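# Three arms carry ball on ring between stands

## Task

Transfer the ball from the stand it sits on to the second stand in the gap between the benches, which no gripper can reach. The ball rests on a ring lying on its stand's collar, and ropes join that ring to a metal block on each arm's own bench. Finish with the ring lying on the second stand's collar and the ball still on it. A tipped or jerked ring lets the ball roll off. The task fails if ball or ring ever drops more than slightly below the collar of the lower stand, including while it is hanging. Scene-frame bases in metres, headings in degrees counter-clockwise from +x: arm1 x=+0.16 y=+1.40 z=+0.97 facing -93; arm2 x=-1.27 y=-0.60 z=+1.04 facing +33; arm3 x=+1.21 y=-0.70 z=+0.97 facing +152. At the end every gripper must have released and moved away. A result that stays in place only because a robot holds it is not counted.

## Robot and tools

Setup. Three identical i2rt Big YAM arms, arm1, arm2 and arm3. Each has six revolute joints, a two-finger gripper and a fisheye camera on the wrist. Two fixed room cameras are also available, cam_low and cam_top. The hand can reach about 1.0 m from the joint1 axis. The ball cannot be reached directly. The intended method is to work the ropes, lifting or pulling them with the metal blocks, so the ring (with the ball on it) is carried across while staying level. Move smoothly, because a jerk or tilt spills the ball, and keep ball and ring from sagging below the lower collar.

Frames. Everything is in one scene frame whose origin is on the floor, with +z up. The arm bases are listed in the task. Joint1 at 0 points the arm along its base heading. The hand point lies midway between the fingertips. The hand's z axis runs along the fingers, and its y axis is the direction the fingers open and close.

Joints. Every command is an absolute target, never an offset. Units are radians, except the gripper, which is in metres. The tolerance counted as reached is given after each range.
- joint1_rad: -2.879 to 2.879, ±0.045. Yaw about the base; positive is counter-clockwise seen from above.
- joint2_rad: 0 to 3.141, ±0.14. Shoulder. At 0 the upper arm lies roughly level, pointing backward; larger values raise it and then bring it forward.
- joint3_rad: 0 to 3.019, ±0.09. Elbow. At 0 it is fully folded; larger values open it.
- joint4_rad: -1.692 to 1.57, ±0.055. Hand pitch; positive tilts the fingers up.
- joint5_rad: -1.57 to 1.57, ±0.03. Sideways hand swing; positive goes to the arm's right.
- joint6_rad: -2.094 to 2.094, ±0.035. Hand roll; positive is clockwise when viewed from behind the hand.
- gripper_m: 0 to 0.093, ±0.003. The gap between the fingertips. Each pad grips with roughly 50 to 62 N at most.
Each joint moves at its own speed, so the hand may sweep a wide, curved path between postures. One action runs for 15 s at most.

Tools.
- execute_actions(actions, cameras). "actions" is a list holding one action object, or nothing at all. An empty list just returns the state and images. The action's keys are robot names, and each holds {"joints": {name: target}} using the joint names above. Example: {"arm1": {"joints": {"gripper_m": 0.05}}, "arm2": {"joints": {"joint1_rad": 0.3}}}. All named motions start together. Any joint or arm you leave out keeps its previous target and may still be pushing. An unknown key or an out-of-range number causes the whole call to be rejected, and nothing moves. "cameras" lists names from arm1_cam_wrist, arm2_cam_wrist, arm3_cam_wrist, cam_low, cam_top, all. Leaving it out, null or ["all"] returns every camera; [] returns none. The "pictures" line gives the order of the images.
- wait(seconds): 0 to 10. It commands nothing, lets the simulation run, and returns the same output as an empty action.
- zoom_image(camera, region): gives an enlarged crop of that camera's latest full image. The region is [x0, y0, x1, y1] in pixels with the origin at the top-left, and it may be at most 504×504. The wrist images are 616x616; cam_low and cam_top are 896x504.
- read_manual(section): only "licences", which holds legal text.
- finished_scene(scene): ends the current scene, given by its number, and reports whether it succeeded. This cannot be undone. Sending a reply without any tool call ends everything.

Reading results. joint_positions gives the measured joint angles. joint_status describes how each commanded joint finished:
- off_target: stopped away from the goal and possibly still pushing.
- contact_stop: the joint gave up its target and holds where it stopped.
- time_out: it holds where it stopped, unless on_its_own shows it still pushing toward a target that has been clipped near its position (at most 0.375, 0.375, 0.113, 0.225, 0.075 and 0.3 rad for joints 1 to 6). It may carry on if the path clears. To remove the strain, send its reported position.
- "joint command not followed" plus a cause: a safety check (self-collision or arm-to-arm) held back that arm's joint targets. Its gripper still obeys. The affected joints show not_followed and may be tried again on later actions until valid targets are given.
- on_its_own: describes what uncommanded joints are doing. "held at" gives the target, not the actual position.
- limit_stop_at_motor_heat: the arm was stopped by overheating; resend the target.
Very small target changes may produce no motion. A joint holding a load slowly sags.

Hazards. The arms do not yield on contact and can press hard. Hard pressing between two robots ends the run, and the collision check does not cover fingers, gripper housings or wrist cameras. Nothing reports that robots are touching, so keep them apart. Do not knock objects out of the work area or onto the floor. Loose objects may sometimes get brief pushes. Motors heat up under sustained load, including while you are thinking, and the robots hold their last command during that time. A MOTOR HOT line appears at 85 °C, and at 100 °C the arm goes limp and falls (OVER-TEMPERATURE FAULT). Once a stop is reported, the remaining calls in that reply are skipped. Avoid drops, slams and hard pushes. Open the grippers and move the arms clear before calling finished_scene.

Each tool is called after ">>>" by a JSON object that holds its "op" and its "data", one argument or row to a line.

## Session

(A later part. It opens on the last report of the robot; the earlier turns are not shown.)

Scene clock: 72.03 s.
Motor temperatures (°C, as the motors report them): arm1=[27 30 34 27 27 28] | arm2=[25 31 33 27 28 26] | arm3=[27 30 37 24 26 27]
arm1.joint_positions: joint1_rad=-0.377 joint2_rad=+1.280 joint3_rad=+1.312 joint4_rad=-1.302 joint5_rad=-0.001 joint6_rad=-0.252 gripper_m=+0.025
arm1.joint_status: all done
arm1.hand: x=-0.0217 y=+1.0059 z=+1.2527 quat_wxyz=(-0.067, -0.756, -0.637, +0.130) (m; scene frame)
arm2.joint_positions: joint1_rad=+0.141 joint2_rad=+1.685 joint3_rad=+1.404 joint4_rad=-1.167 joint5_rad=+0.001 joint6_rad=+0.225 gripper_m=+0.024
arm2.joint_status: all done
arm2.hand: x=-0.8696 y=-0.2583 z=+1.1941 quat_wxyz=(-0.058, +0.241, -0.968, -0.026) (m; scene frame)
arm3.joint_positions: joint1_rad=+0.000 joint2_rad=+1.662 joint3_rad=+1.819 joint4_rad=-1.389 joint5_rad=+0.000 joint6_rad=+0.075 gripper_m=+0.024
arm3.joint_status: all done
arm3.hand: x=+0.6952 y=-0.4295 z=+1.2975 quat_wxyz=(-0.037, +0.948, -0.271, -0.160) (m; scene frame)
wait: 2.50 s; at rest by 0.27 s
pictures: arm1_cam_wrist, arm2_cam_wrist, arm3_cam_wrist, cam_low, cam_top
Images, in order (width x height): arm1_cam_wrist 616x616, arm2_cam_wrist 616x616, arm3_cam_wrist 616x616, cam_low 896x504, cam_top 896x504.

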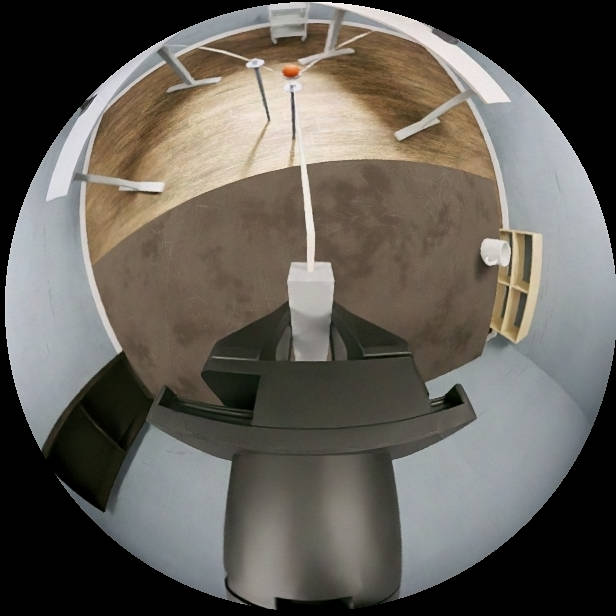

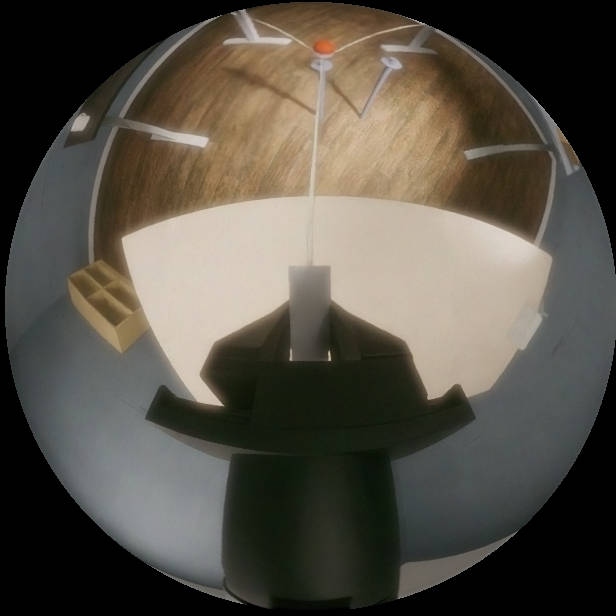

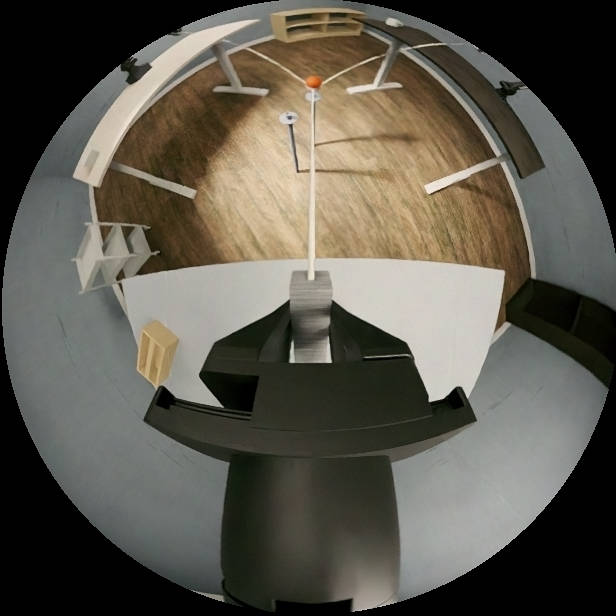

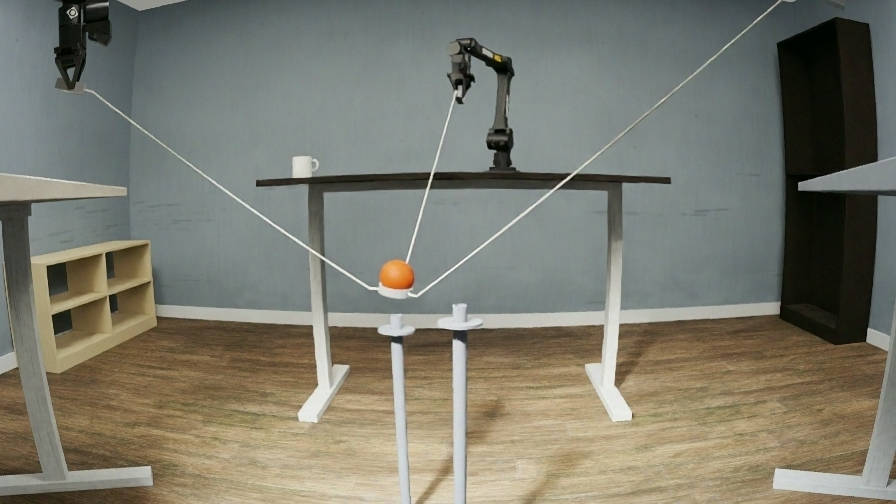

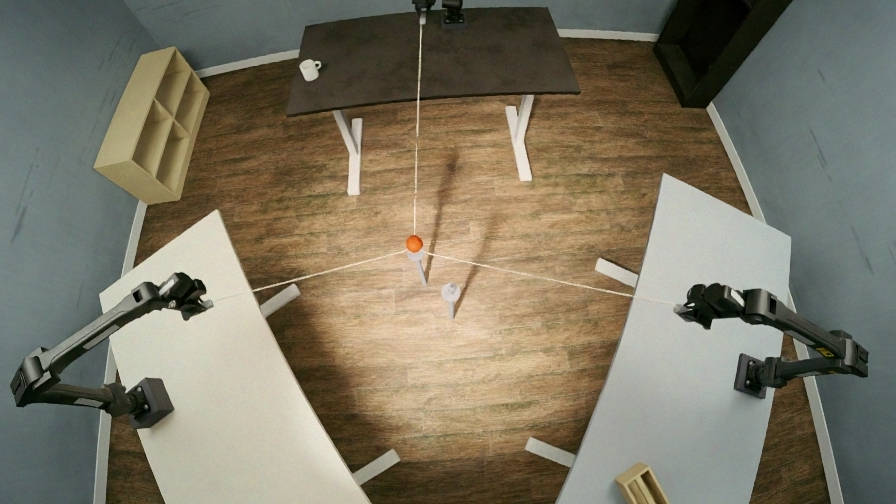

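>>> {"op": "execute_actions", "data": {
  "actions": [
    {"arm1":{"joints":{"joint3_rad":1.265,"joint4_rad":-1.265}},"arm2":{"joints":{"joint3_rad":1.33,"joint4_rad":-1.07}},"arm3":{"joints":{"joint3_rad":1.78,"joint4_rad":-1.29}}}
  ],
  "cameras": []
}}

>>> {"op": "wait", "data": {
  "seconds": 2.5
}}

>>> {"op": "zoom_image", "data": {
  "camera": "arm2_cam_wrist",
  "region": [250,10,390,130]
}}

>>> {"op": "zoom_image", "data": {
  "camera": "arm3_cam_wrist",
  "region": [250,40,390,160]
}}

Scene clock: 75.17 s.
Motor temperatures (°C, as the motors report them): arm1=[27 30 34 27 27 28] | arm2=[25 31 33 27 28 26] | arm3=[27 30 37 24 26 27]
arm1.joint_positions: joint1_rad=-0.377 joint2_rad=+1.278 joint3_rad=+1.261 joint4_rad=-1.272 joint5_rad=-0.001 joint6_rad=-0.252 gripper_m=+0.025
arm1.joint_status: all done
arm1.hand: x=-0.0194 y=+1.0106 z=+1.2321 quat_wxyz=(-0.062, -0.757, -0.638, +0.122) (m; scene frame)
arm2.joint_positions: joint1_rad=+0.141 joint2_rad=+1.685 joint3_rad=+1.335 joint4_rad=-1.077 joint5_rad=+0.001 joint6_rad=+0.225 gripper_m=+0.024
arm2.joint_status: all done
arm2.hand: x=-0.8721 y=-0.2605 z=+1.1698 quat_wxyz=(-0.067, +0.241, -0.968, -0.031) (m; scene frame)
arm3.joint_positions: joint1_rad=+0.000 joint2_rad=+1.661 joint3_rad=+1.770 joint4_rad=-1.305 joint5_rad=+0.000 joint6_rad=+0.075 gripper_m=+0.024
arm3.joint_status: all done
arm3.hand: x=+0.6862 y=-0.4246 z=+1.2820 quat_wxyz=(-0.041, +0.945, -0.270, -0.177) (m; scene frame)
pictures: none
No camera images: the call's "cameras" was empty. Leave "cameras" out to get every camera's image.

Scene clock: 77.67 s.
Motor temperatures (°C, as the motors report them): arm1=[27 30 34 27 27 28] | arm2=[25 31 32 27 28 26] | arm3=[27 30 37 24 26 27]
arm1.joint_positions: joint1_rad=-0.377 joint2_rad=+1.278 joint3_rad=+1.261 joint4_rad=-1.272 joint5_rad=-0.001 joint6_rad=-0.252 gripper_m=+0.025
arm1.joint_status: all done
arm1.hand: x=-0.0194 y=+1.0106 z=+1.2321 quat_wxyz=(-0.062, -0.757, -0.638, +0.122) (m; scene frame)
arm2.joint_positions: joint1_rad=+0.141 joint2_rad=+1.685 joint3_rad=+1.335 joint4_rad=-1.077 joint5_rad=+0.001 joint6_rad=+0.225 gripper_m=+0.024
arm2.joint_status: all done
arm2.hand: x=-0.8721 y=-0.2605 z=+1.1698 quat_wxyz=(-0.067, +0.241, -0.968, -0.031) (m; scene frame)
arm3.joint_positions: joint1_rad=+0.000 joint2_rad=+1.661 joint3_rad=+1.770 joint4_rad=-1.305 joint5_rad=+0.000 joint6_rad=+0.075 gripper_m=+0.024
arm3.joint_status: all done
arm3.hand: x=+0.6862 y=-0.4246 z=+1.2820 quat_wxyz=(-0.041, +0.945, -0.270, -0.177) (m; scene frame)
wait: 2.50 s; at rest by 0.27 s
pictures: arm1_cam_wrist, arm2_cam_wrist, arm3_cam_wrist, cam_low, cam_top
Images, in order (width x height): arm1_cam_wrist 616x616, arm2_cam_wrist 616x616, arm3_cam_wrist 616x616, cam_low 896x504, cam_top 896x504.

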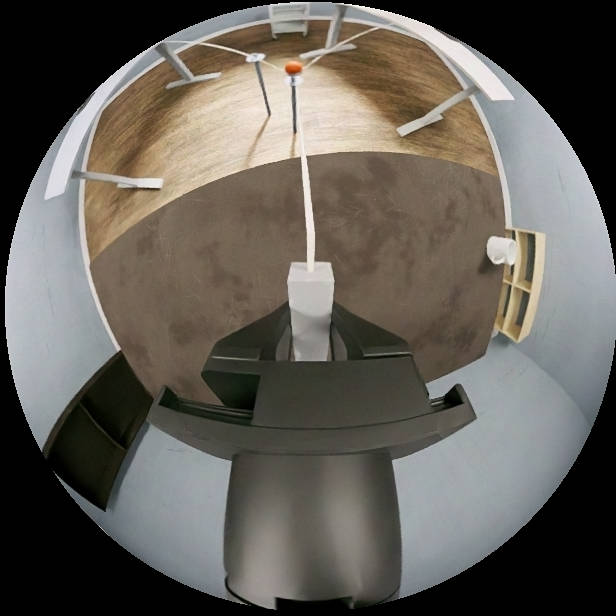

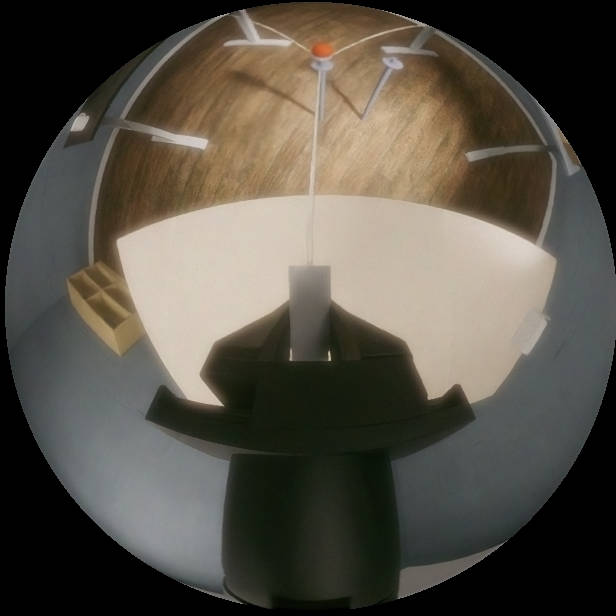

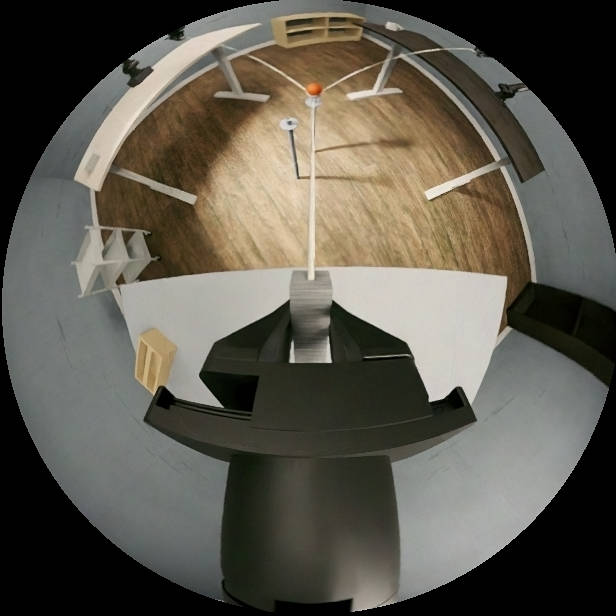

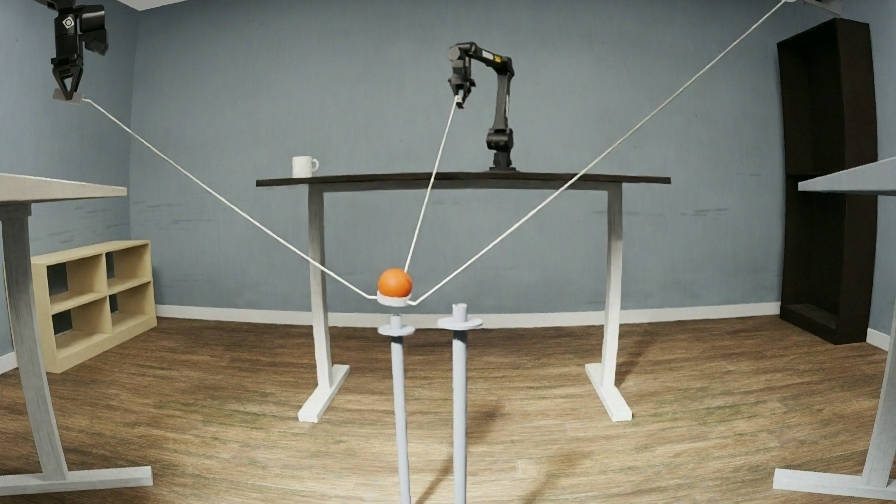

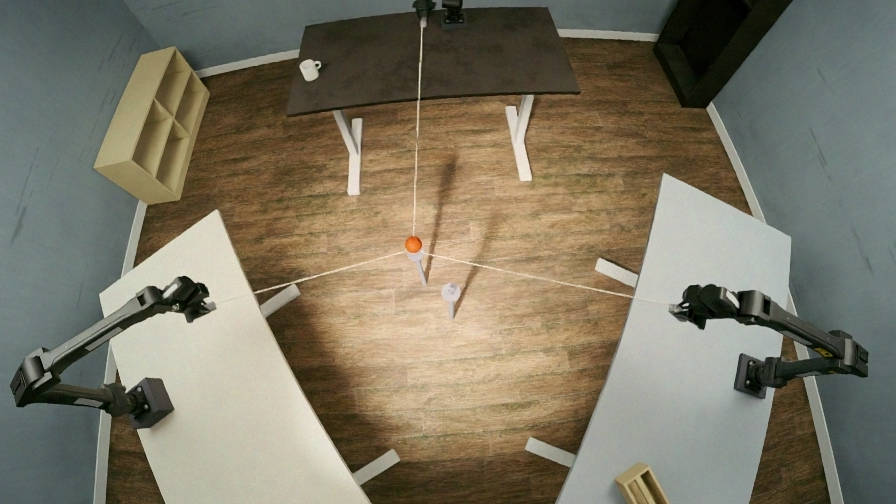

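Region (250, 10, 390, 130) of arm2_cam_wrist's 616x616 image, scaled by 3.600, with more detail than that image has; it fills the top 432 rows of this view, and the rest is white.

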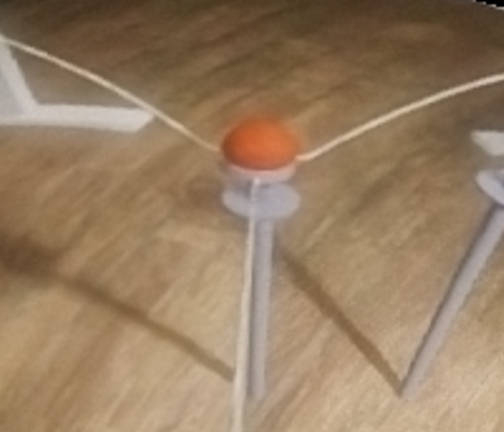

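Region (250, 40, 390, 160) of arm3_cam_wrist's 616x616 image, scaled by 3.600, with more detail than that image has; it fills the top 432 rows of this view, and the rest is white.

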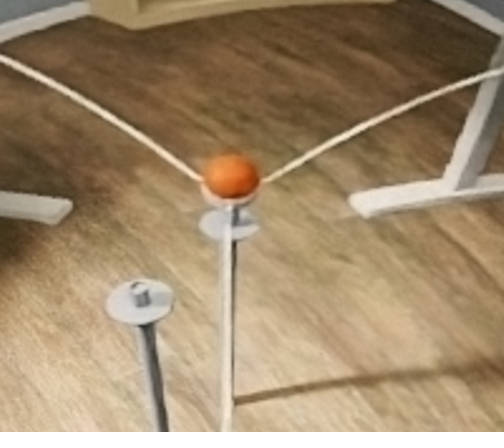

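Pure vertical now.

>>> {"op": "execute_actions", "data": {
  "actions": [
    {"arm1":{"joints":{"joint3_rad":1.205,"joint4_rad":-1.205}},"arm2":{"joints":{"joint3_rad":1.265,"joint4_rad":-0.955}},"arm3":{"joints":{"joint3_rad":1.72,"joint4_rad":-1.235}}}
  ],
  "cameras": []
}}

>>> {"op": "wait", "data": {
  "seconds": 2.5
}}

>>> {"op": "zoom_image", "data": {
  "camera": "arm2_cam_wrist",
  "region": [250,10,390,130]
}}

>>> {"op": "zoom_image", "data": {
  "camera": "cam_low",
  "region": [330,250,490,370]
}}

Scene clock: 79.93 s.
Motor temperatures (°C, as the motors report them): arm1=[27 30 34 27 27 28] | arm2=[25 31 32 27 28 26] | arm3=[27 30 37 24 26 27]
arm1.joint_positions: joint1_rad=-0.377 joint2_rad=+1.276 joint3_rad=+1.201 joint4_rad=-1.213 joint5_rad=-0.001 joint6_rad=-0.252 gripper_m=+0.025
arm1.joint_status: all done
arm1.hand: x=-0.0187 y=+1.0119 z=+1.2099 quat_wxyz=(-0.063, -0.757, -0.638, +0.122) (m; scene frame)
arm2.joint_positions: joint1_rad=+0.141 joint2_rad=+1.684 joint3_rad=+1.270 joint4_rad=-0.964 joint5_rad=+0.001 joint6_rad=+0.225 gripper_m=+0.024
arm2.joint_status: all done
arm2.hand: x=-0.8699 y=-0.2588 z=+1.1491 quat_wxyz=(-0.089, +0.241, -0.966, -0.042) (m; scene frame)
arm3.joint_positions: joint1_rad=+0.000 joint2_rad=+1.661 joint3_rad=+1.709 joint4_rad=-1.250 joint5_rad=+0.000 joint6_rad=+0.075 gripper_m=+0.024
arm3.joint_status: all done
arm3.hand: x=+0.6861 y=-0.4244 z=+1.2584 quat_wxyz=(-0.040, +0.946, -0.270, -0.174) (m; scene frame)
pictures: none
No camera images: the call's "cameras" was empty. Leave "cameras" out to get every camera's image.

Scene clock: 82.43 s.
Motor temperatures (°C, as the motors report them): arm1=[27 30 34 27 27 28] | arm2=[25 31 32 27 28 26] | arm3=[27 30 37 24 26 27]
arm1.joint_positions: joint1_rad=-0.377 joint2_rad=+1.276 joint3_rad=+1.201 joint4_rad=-1.213 joint5_rad=-0.001 joint6_rad=-0.252 gripper_m=+0.025
arm1.joint_status: all done
arm1.hand: x=-0.0187 y=+1.0119 z=+1.2099 quat_wxyz=(-0.063, -0.757, -0.638, +0.122) (m; scene frame)
arm2.joint_positions: joint1_rad=+0.141 joint2_rad=+1.684 joint3_rad=+1.270 joint4_rad=-0.964 joint5_rad=+0.001 joint6_rad=+0.225 gripper_m=+0.024
arm2.joint_status: all done
arm2.hand: x=-0.8699 y=-0.2588 z=+1.1491 quat_wxyz=(-0.089, +0.241, -0.966, -0.042) (m; scene frame)
arm3.joint_positions: joint1_rad=+0.000 joint2_rad=+1.661 joint3_rad=+1.709 joint4_rad=-1.250 joint5_rad=+0.000 joint6_rad=+0.075 gripper_m=+0.024
arm3.joint_status: all done
arm3.hand: x=+0.6861 y=-0.4244 z=+1.2584 quat_wxyz=(-0.040, +0.946, -0.270, -0.174) (m; scene frame)
wait: 2.50 s; at rest by 0.27 s
pictures: arm1_cam_wrist, arm2_cam_wrist, arm3_cam_wrist, cam_low, cam_top
Images, in order (width x height): arm1_cam_wrist 616x616, arm2_cam_wrist 616x616, arm3_cam_wrist 616x616, cam_low 896x504, cam_top 896x504.

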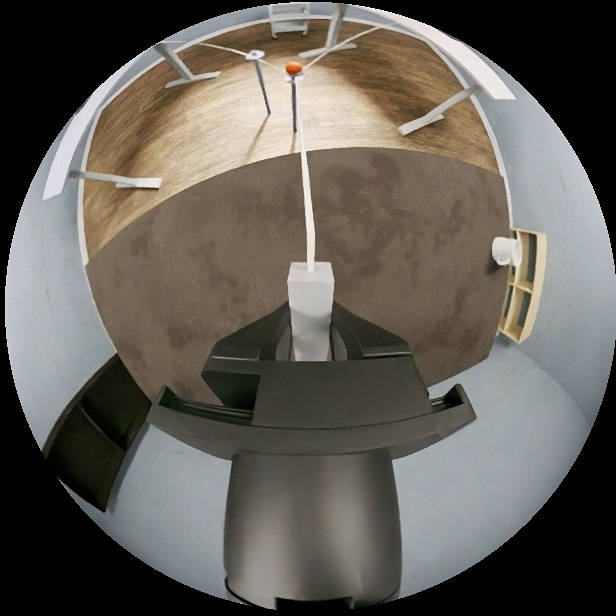

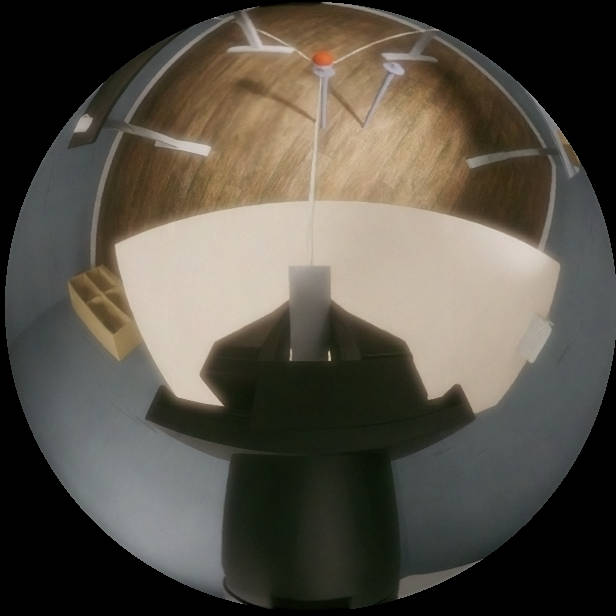

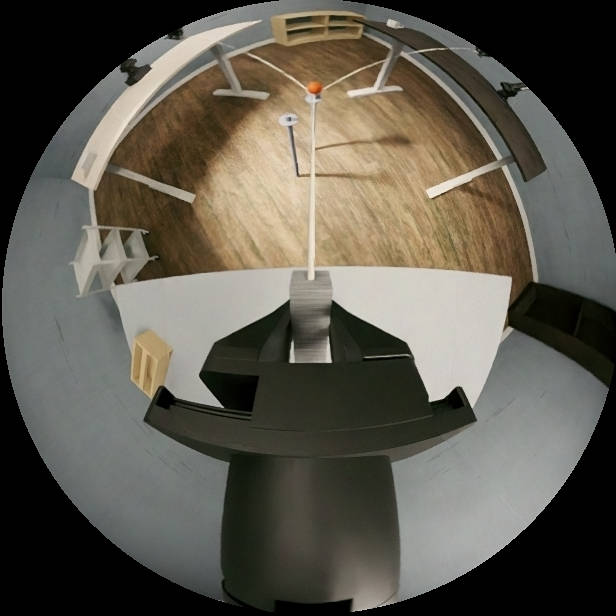

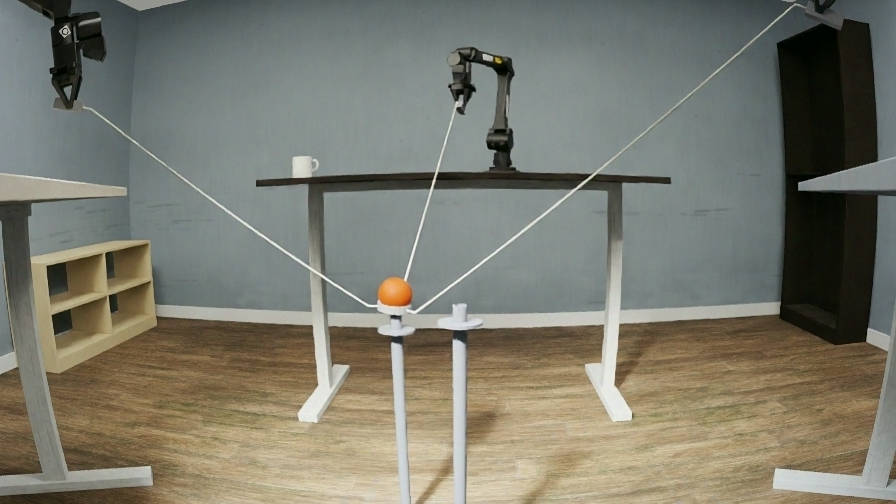

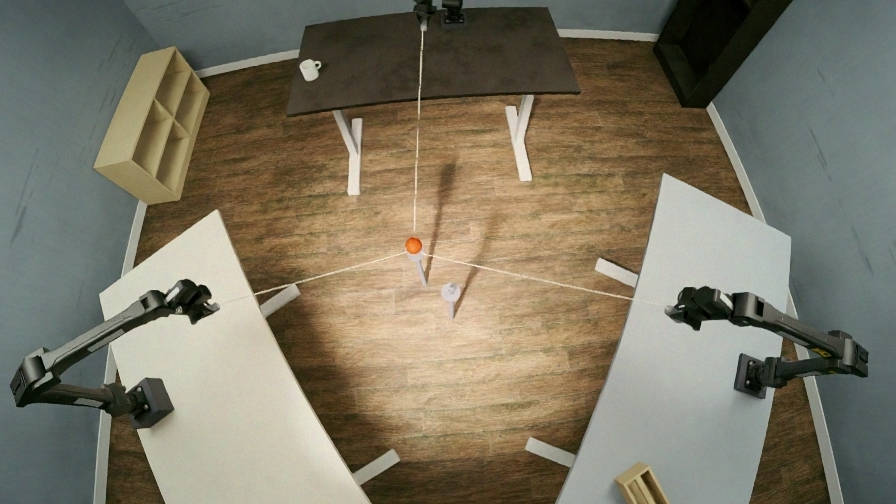

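Region (250, 10, 390, 130) of arm2_cam_wrist's 616x616 image, scaled by 3.600, with more detail than that image has; it fills the top 432 rows of this view, and the rest is white.

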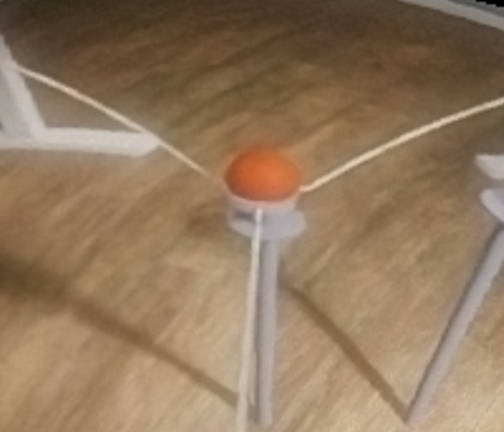

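Region (330, 250, 490, 370) of cam_low's 896x504 image, scaled by 3.150, with more detail than that image has; it fills the top 378 rows of this view, and the rest is white.

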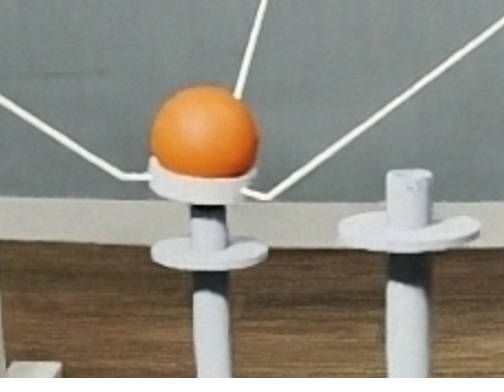

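Slightly +y by ~5mm; let arm1 out more.

>>> {"op": "execute_actions", "data": {
  "actions": [
    {"arm1":{"joints":{"joint3_rad":1.16,"joint4_rad":-1.125}},"arm2":{"joints":{"joint3_rad":1.22,"joint4_rad":-0.87}},"arm3":{"joints":{"joint3_rad":1.68,"joint4_rad":-1.2}}}
  ],
  "cameras": []
}}

>>> {"op": "wait", "data": {
  "seconds": 2.5
}}

>>> {"op": "zoom_image", "data": {
  "camera": "arm2_cam_wrist",
  "region": [250,10,390,130]
}}

>>> {"op": "zoom_image", "data": {
  "camera": "cam_low",
  "region": [330,250,490,370]
}}

Scene clock: 84.40 s.
Motor temperatures (°C, as the motors report them): arm1=[27 30 34 27 27 28] | arm2=[25 31 32 27 28 26] | arm3=[27 30 37 24 26 27]
arm1.joint_positions: joint1_rad=-0.377 joint2_rad=+1.276 joint3_rad=+1.159 joint4_rad=-1.136 joint5_rad=-0.001 joint6_rad=-0.252 gripper_m=+0.025
arm1.joint_status: all done
arm1.hand: x=-0.0212 y=+1.0060 z=+1.1968 quat_wxyz=(-0.070, -0.755, -0.637, +0.138) (m; scene frame)
arm2.joint_positions: joint1_rad=+0.141 joint2_rad=+1.684 joint3_rad=+1.227 joint4_rad=-0.884 joint5_rad=+0.001 joint6_rad=+0.225 gripper_m=+0.024
arm2.joint_status: all done
arm2.hand: x=-0.8685 y=-0.2577 z=+1.1360 quat_wxyz=(-0.105, +0.240, -0.964, -0.050) (m; scene frame)
arm3.joint_positions: joint1_rad=+0.000 joint2_rad=+1.661 joint3_rad=+1.673 joint4_rad=-1.218 joint5_rad=+0.000 joint6_rad=+0.075 gripper_m=+0.024
arm3.joint_status: all done
arm3.hand: x=+0.6867 y=-0.4245 z=+1.2442 quat_wxyz=(-0.040, +0.946, -0.271, -0.173) (m; scene frame)
pictures: none
No camera images: the call's "cameras" was empty. Leave "cameras" out to get every camera's image.

Scene clock: 86.90 s.
Motor temperatures (°C, as the motors report them): arm1=[27 30 34 27 27 28] | arm2=[25 31 32 27 28 26] | arm3=[27 30 37 24 26 27]
arm1.joint_positions: joint1_rad=-0.377 joint2_rad=+1.276 joint3_rad=+1.159 joint4_rad=-1.135 joint5_rad=-0.001 joint6_rad=-0.252 gripper_m=+0.025
arm1.joint_status: all done
arm1.hand: x=-0.0213 y=+1.0059 z=+1.1968 quat_wxyz=(-0.070, -0.755, -0.637, +0.138) (m; scene frame)
arm2.joint_positions: joint1_rad=+0.141 joint2_rad=+1.684 joint3_rad=+1.227 joint4_rad=-0.883 joint5_rad=+0.001 joint6_rad=+0.225 gripper_m=+0.024
arm2.joint_status: all done
arm2.hand: x=-0.8684 y=-0.2576 z=+1.1360 quat_wxyz=(-0.105, +0.240, -0.964, -0.050) (m; scene frame)
arm3.joint_positions: joint1_rad=+0.000 joint2_rad=+1.661 joint3_rad=+1.673 joint4_rad=-1.218 joint5_rad=+0.000 joint6_rad=+0.075 gripper_m=+0.024
arm3.joint_status: all done
arm3.hand: x=+0.6867 y=-0.4245 z=+1.2442 quat_wxyz=(-0.040, +0.946, -0.271, -0.173) (m; scene frame)
wait: 2.50 s; at rest by 0.27 s
pictures: arm1_cam_wrist, arm2_cam_wrist, arm3_cam_wrist, cam_low, cam_top
Images, in order (width x height): arm1_cam_wrist 616x616, arm2_cam_wrist 616x616, arm3_cam_wrist 616x616, cam_low 896x504, cam_top 896x504.

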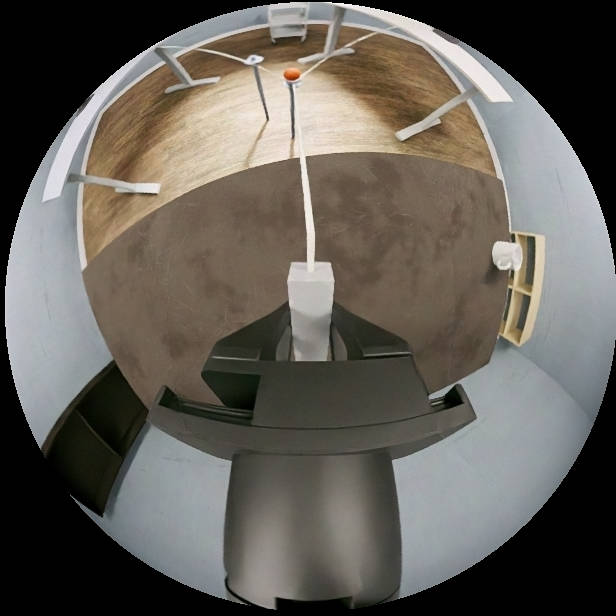

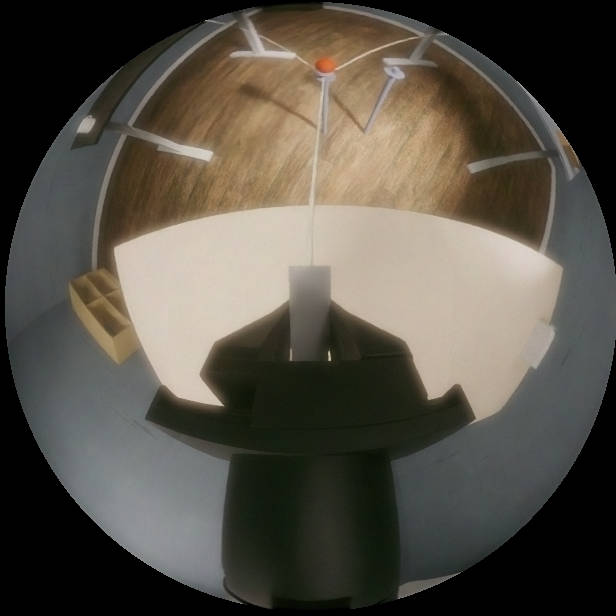

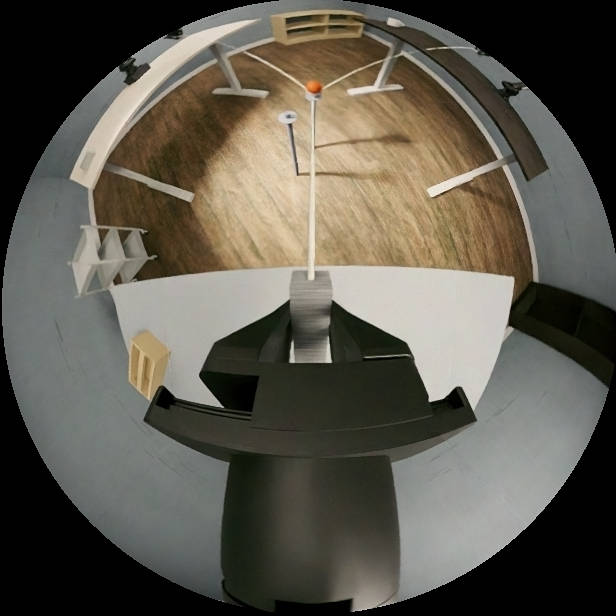

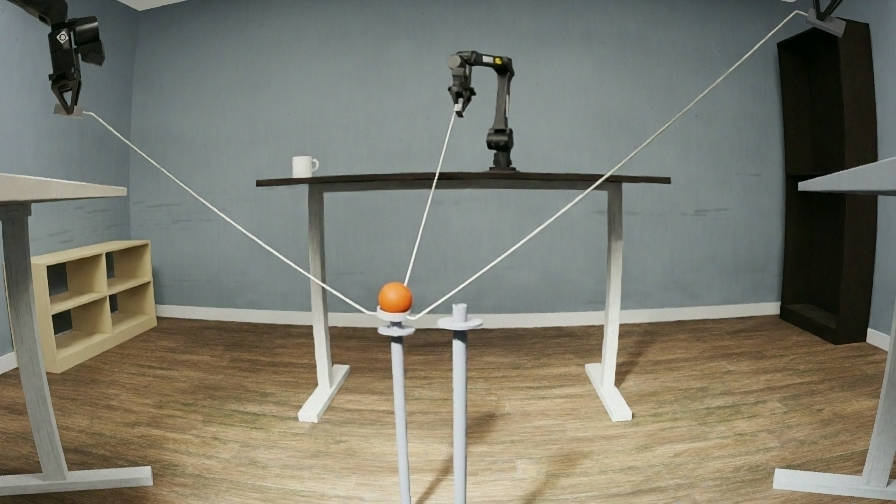

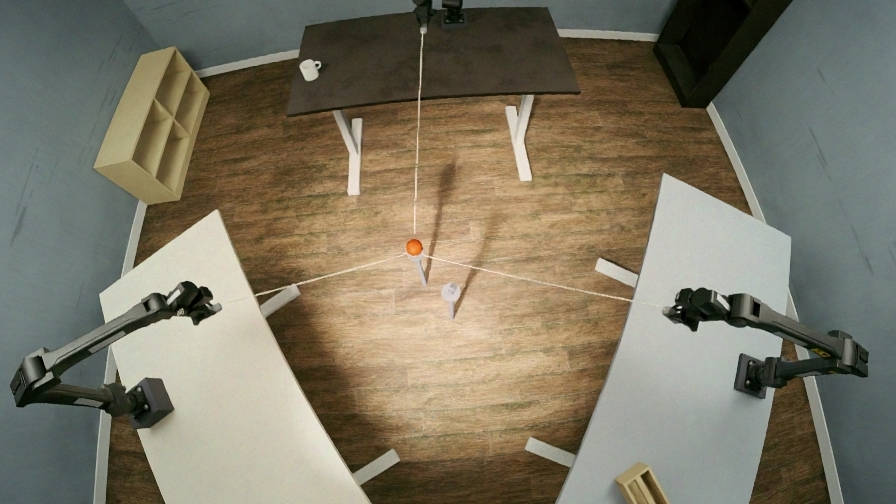

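Region (250, 10, 390, 130) of arm2_cam_wrist's 616x616 image, scaled by 3.600, with more detail than that image has; it fills the top 432 rows of this view, and the rest is white.

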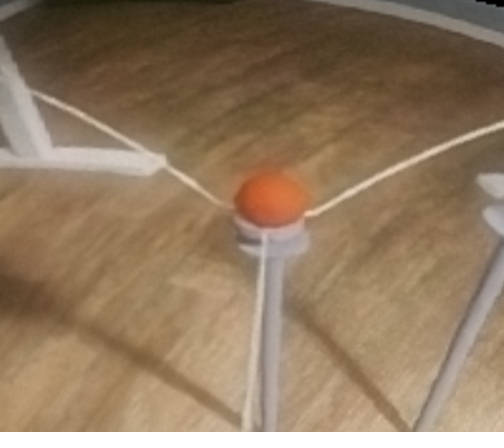

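Region (330, 250, 490, 370) of cam_low's 896x504 image, scaled by 3.150, with more detail than that image has; it fills the top 378 rows of this view, and the rest is white.

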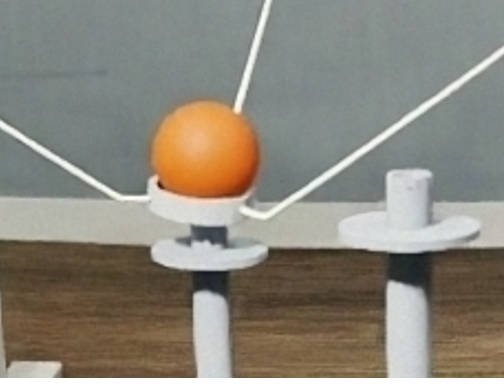

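Seated. Lower via q2.

>>> {"op": "execute_actions", "data": {
  "actions": [
    {"arm1":{"joints":{"joint2_rad":1.37}},"arm2":{"joints":{"joint2_rad":1.78,"joint4_rad":-0.8}},"arm3":{"joints":{"joint2_rad":1.72}}}
  ],
  "cameras": ["cam_low"]
}}

>>> {"op": "zoom_image", "data": {
  "camera": "cam_low",
  "region": [330,250,490,370]
}}

Scene clock: 89.47 s.
Motor temperatures (°C, as the motors report them): arm1=[27 30 34 27 27 28] | arm2=[25 31 32 27 28 26] | arm3=[27 30 37 24 26 27]
arm1.joint_positions: joint1_rad=-0.377 joint2_rad=+1.380 joint3_rad=+1.159 joint4_rad=-1.135 joint5_rad=-0.001 joint6_rad=-0.252 gripper_m=+0.025
arm1.joint_status: all done
arm1.hand: x=-0.0245 y=+0.9981 z=+1.1533 quat_wxyz=(-0.048, -0.760, -0.641, +0.092) (m; scene frame)
arm2.joint_positions: joint1_rad=+0.141 joint2_rad=+1.788 joint3_rad=+1.223 joint4_rad=-0.815 joint5_rad=+0.001 joint6_rad=+0.225 gripper_m=+0.024
arm2.joint_status: all done
arm2.hand: x=-0.8619 y=-0.2522 z=+1.0851 quat_wxyz=(-0.088, +0.241, -0.966, -0.042) (m; scene frame)
arm3.joint_positions: joint1_rad=+0.000 joint2_rad=+1.717 joint3_rad=+1.673 joint4_rad=-1.217 joint5_rad=+0.000 joint6_rad=+0.075 gripper_m=+0.024
arm3.joint_status: all done
arm3.hand: x=+0.6805 y=-0.4210 z=+1.2122 quat_wxyz=(-0.034, +0.951, -0.272, -0.146) (m; scene frame)
pictures: cam_low
Images, in order (width x height): cam_low 896x504.

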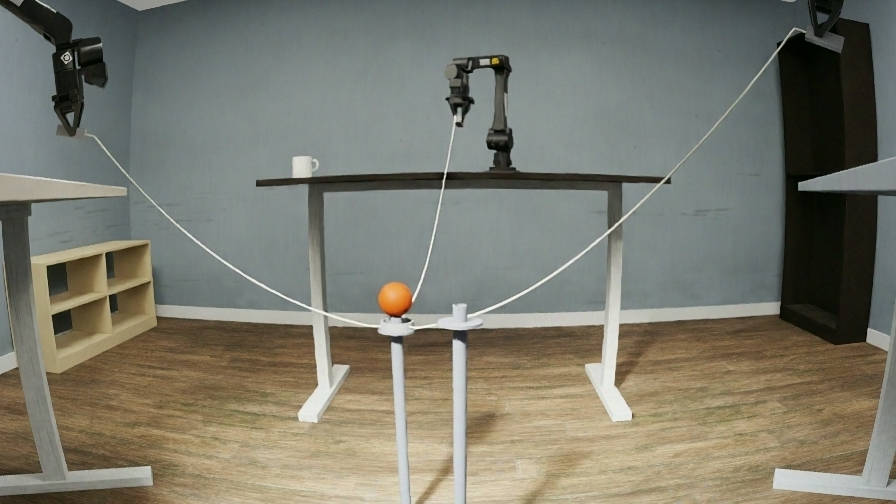

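Region (330, 250, 490, 370) of cam_low's 896x504 image, scaled by 3.150, with more detail than that image has; it fills the top 378 rows of this view, and the rest is white.

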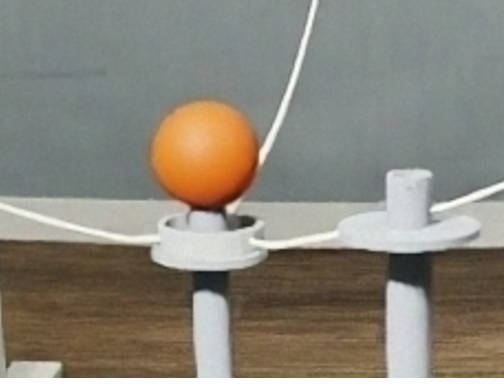

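>>> {"op": "execute_actions", "data": {
  "actions": [
    {"arm1":{"joints":{"joint2_rad":1.84,"joint3_rad":1.36,"joint4_rad":-0.95}},"arm2":{"joints":{"joint2_rad":2.08,"joint3_rad":1.5,"joint4_rad":-0.75}},"arm3":{"joints":{"joint2_rad":2.02,"joint3_rad":1.62,"joint4_rad":-1.05}}}
  ],
  "cameras": ["cam_low","cam_top"]
}}

Scene clock: 92.93 s.
Motor temperatures (°C, as the motors report them): arm1=[27 30 34 27 27 28] | arm2=[25 31 32 27 28 26] | arm3=[27 30 37 24 26 27]
arm1.joint_positions: joint1_rad=-0.377 joint2_rad=+1.852 joint3_rad=+1.336 joint4_rad=-0.949 joint5_rad=-0.001 joint6_rad=-0.252 gripper_m=+0.025
arm1.joint_status: all done
arm1.hand: x=-0.0676 y=+0.8995 z=+1.0039 quat_wxyz=(-0.025, -0.764, -0.644, +0.043) (m; scene frame)
arm2.joint_positions: joint1_rad=+0.141 joint2_rad=+2.088 joint3_rad=+1.446 joint4_rad=-0.758 joint5_rad=+0.001 joint6_rad=+0.225 gripper_m=+0.024
arm2.joint_status: all done
arm2.hand: x=-0.8034 y=-0.2021 z=+1.0008 quat_wxyz=(-0.079, +0.241, -0.967, -0.037) (m; scene frame)
arm3.joint_positions: joint1_rad=+0.000 joint2_rad=+2.025 joint3_rad=+1.593 joint4_rad=-1.060 joint5_rad=+0.000 joint6_rad=+0.075 gripper_m=+0.024
arm3.joint_status: all done
arm3.hand: x=+0.6699 y=-0.4136 z=+1.0037 quat_wxyz=(-0.011, +0.961, -0.275, -0.033) (m; scene frame)
pictures: cam_low, cam_top
Images, in order (width x height): cam_low 896x504, cam_top 896x504.

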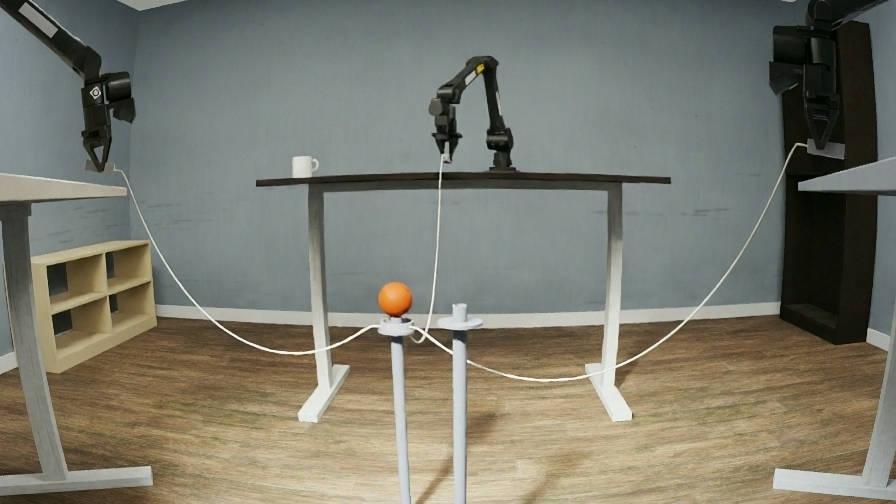

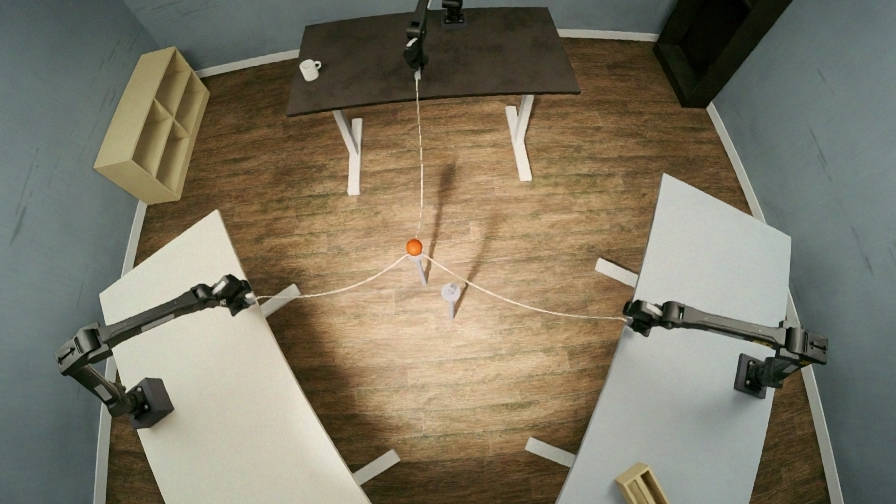

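>>> {"op": "execute_actions", "data": {
  "actions": [
    {"arm1":{"joints":{"joint2_rad":1.9}},"arm2":{"joints":{"joint2_rad":1.98,"joint3_rad":1.36,"joint4_rad":-0.66}},"arm3":{"joints":{"joint2_rad":1.91,"joint3_rad":1.52,"joint4_rad":-0.96}}}
  ],
  "cameras": []
}}

>>> {"op": "execute_actions", "data": {
  "actions": [
    {"arm2":{"joints":{"joint3_rad":1.24}},"arm3":{"joints":{"joint3_rad":1.41}}}
  ],
  "cameras": ["cam_low","cam_top"]
}}

Scene clock: 95.83 s.
Motor temperatures (°C, as the motors report them): arm1=[27 30 34 27 27 28] | arm2=[25 31 33 27 28 26] | arm3=[27 30 37 24 26 27]
arm1.joint_positions: joint1_rad=-0.377 joint2_rad=+1.890 joint3_rad=+1.336 joint4_rad=-0.949 joint5_rad=-0.001 joint6_rad=-0.252 gripper_m=+0.025
arm1.joint_status: all done
arm1.hand: x=-0.0659 y=+0.9030 z=+0.9838 quat_wxyz=(-0.016, -0.764, -0.644, +0.026) (m; scene frame)
arm2.joint_positions: joint1_rad=+0.141 joint2_rad=+1.965 joint3_rad=+1.369 joint4_rad=-0.676 joint5_rad=+0.001 joint6_rad=+0.225 gripper_m=+0.024
arm2.joint_status: all done
arm2.hand: x=-0.8017 y=-0.2004 z=+1.0499 quat_wxyz=(-0.135, +0.239, -0.959, -0.066) (m; scene frame)
arm3.joint_positions: joint1_rad=+0.000 joint2_rad=+1.906 joint3_rad=+1.516 joint4_rad=-0.976 joint5_rad=+0.000 joint6_rad=+0.075 gripper_m=+0.024
arm3.joint_status: all done
arm3.hand: x=+0.6708 y=-0.4144 z=+1.0475 quat_wxyz=(-0.024, +0.957, -0.274, -0.095) (m; scene frame)
pictures: none
No camera images: the call's "cameras" was empty. Leave "cameras" out to get every camera's image.

Scene clock: 96.87 s.
Motor temperatures (°C, as the motors report them): arm1=[27 31 34 27 27 28] | arm2=[25 31 32 27 28 26] | arm3=[27 30 37 24 26 27]
arm1.joint_positions: joint1_rad=-0.377 joint2_rad=+1.890 joint3_rad=+1.336 joint4_rad=-0.949 joint5_rad=-0.001 joint6_rad=-0.252 gripper_m=+0.025
arm1.joint_status: not commanded
arm1.hand: x=-0.0659 y=+0.9030 z=+0.9838 quat_wxyz=(-0.016, -0.764, -0.644, +0.026) (m; scene frame)
arm2.joint_positions: joint1_rad=+0.141 joint2_rad=+1.978 joint3_rad=+1.237 joint4_rad=-0.669 joint5_rad=+0.001 joint6_rad=+0.225 gripper_m=+0.024
arm2.joint_status: all done
arm2.hand: x=-0.8491 y=-0.2417 z=+0.9958 quat_wxyz=(-0.074, +0.241, -0.967, -0.035) (m; scene frame)
arm3.joint_positions: joint1_rad=+0.000 joint2_rad=+1.906 joint3_rad=+1.397 joint4_rad=-0.970 joint5_rad=+0.000 joint6_rad=+0.075 gripper_m=+0.024
arm3.joint_status: all done
arm3.hand: x=+0.7128 y=-0.4361 z=+1.0028 quat_wxyz=(-0.012, +0.960, -0.275, -0.040) (m; scene frame)
pictures: cam_low, cam_top
Images, in order (width x height): cam_low 896x504, cam_top 896x504.

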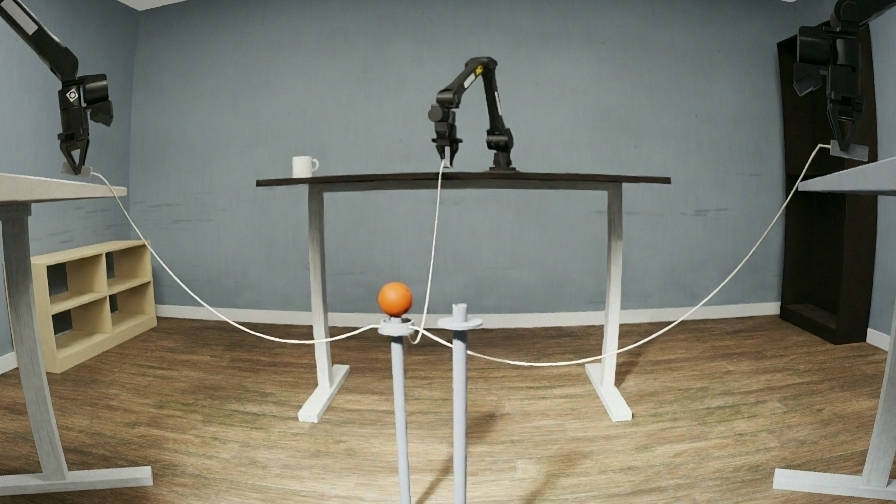

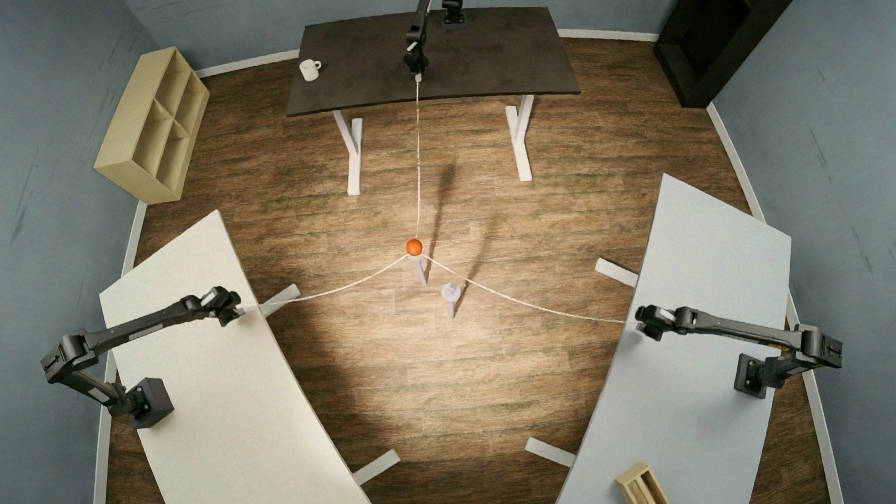

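>>> {"op": "execute_actions", "data": {
  "actions": [
    {"arm1":{"joints":{"joint2_rad":1.93}},"arm2":{"joints":{"joint2_rad":2.0}},"arm3":{"joints":{"joint3_rad":1.31,"joint4_rad":-0.92}}}
  ],
  "cameras": ["cam_low"]
}}

Scene clock: 99.40 s.
Motor temperatures (°C, as the motors report them): arm1=[27 31 34 27 27 28] | arm2=[25 31 32 27 28 26] | arm3=[27 30 37 24 26 27]
arm1.joint_positions: joint1_rad=-0.377 joint2_rad=+1.916 joint3_rad=+1.336 joint4_rad=-0.949 joint5_rad=-0.001 joint6_rad=-0.252 gripper_m=+0.025
arm1.joint_status: all done
arm1.hand: x=-0.0645 y=+0.9058 z=+0.9703 quat_wxyz=(-0.011, -0.764, -0.645, +0.014) (m; scene frame)
arm2.joint_positions: joint1_rad=+0.141 joint2_rad=+1.983 joint3_rad=+1.237 joint4_rad=-0.669 joint5_rad=+0.001 joint6_rad=+0.225 gripper_m=+0.024
arm2.joint_status: all done
arm2.hand: x=-0.8497 y=-0.2422 z=+0.9936 quat_wxyz=(-0.072, +0.241, -0.967, -0.034) (m; scene frame)
arm3.joint_positions: joint1_rad=+0.000 joint2_rad=+1.906 joint3_rad=+1.299 joint4_rad=-0.931 joint5_rad=+0.000 joint6_rad=+0.075 gripper_m=+0.024
arm3.joint_status: all done
arm3.hand: x=+0.7440 y=-0.4521 z=+0.9703 quat_wxyz=(-0.006, +0.961, -0.276, -0.010) (m; scene frame)
pictures: cam_low
Images, in order (width x height): cam_low 896x504.

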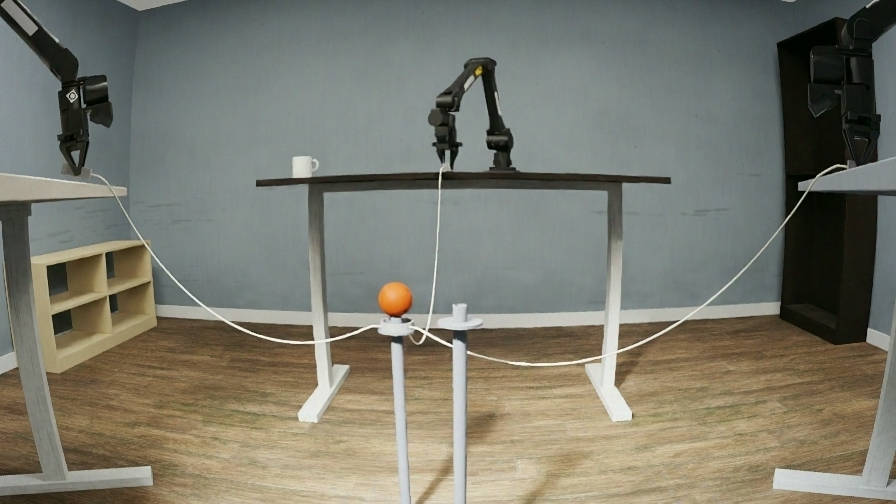

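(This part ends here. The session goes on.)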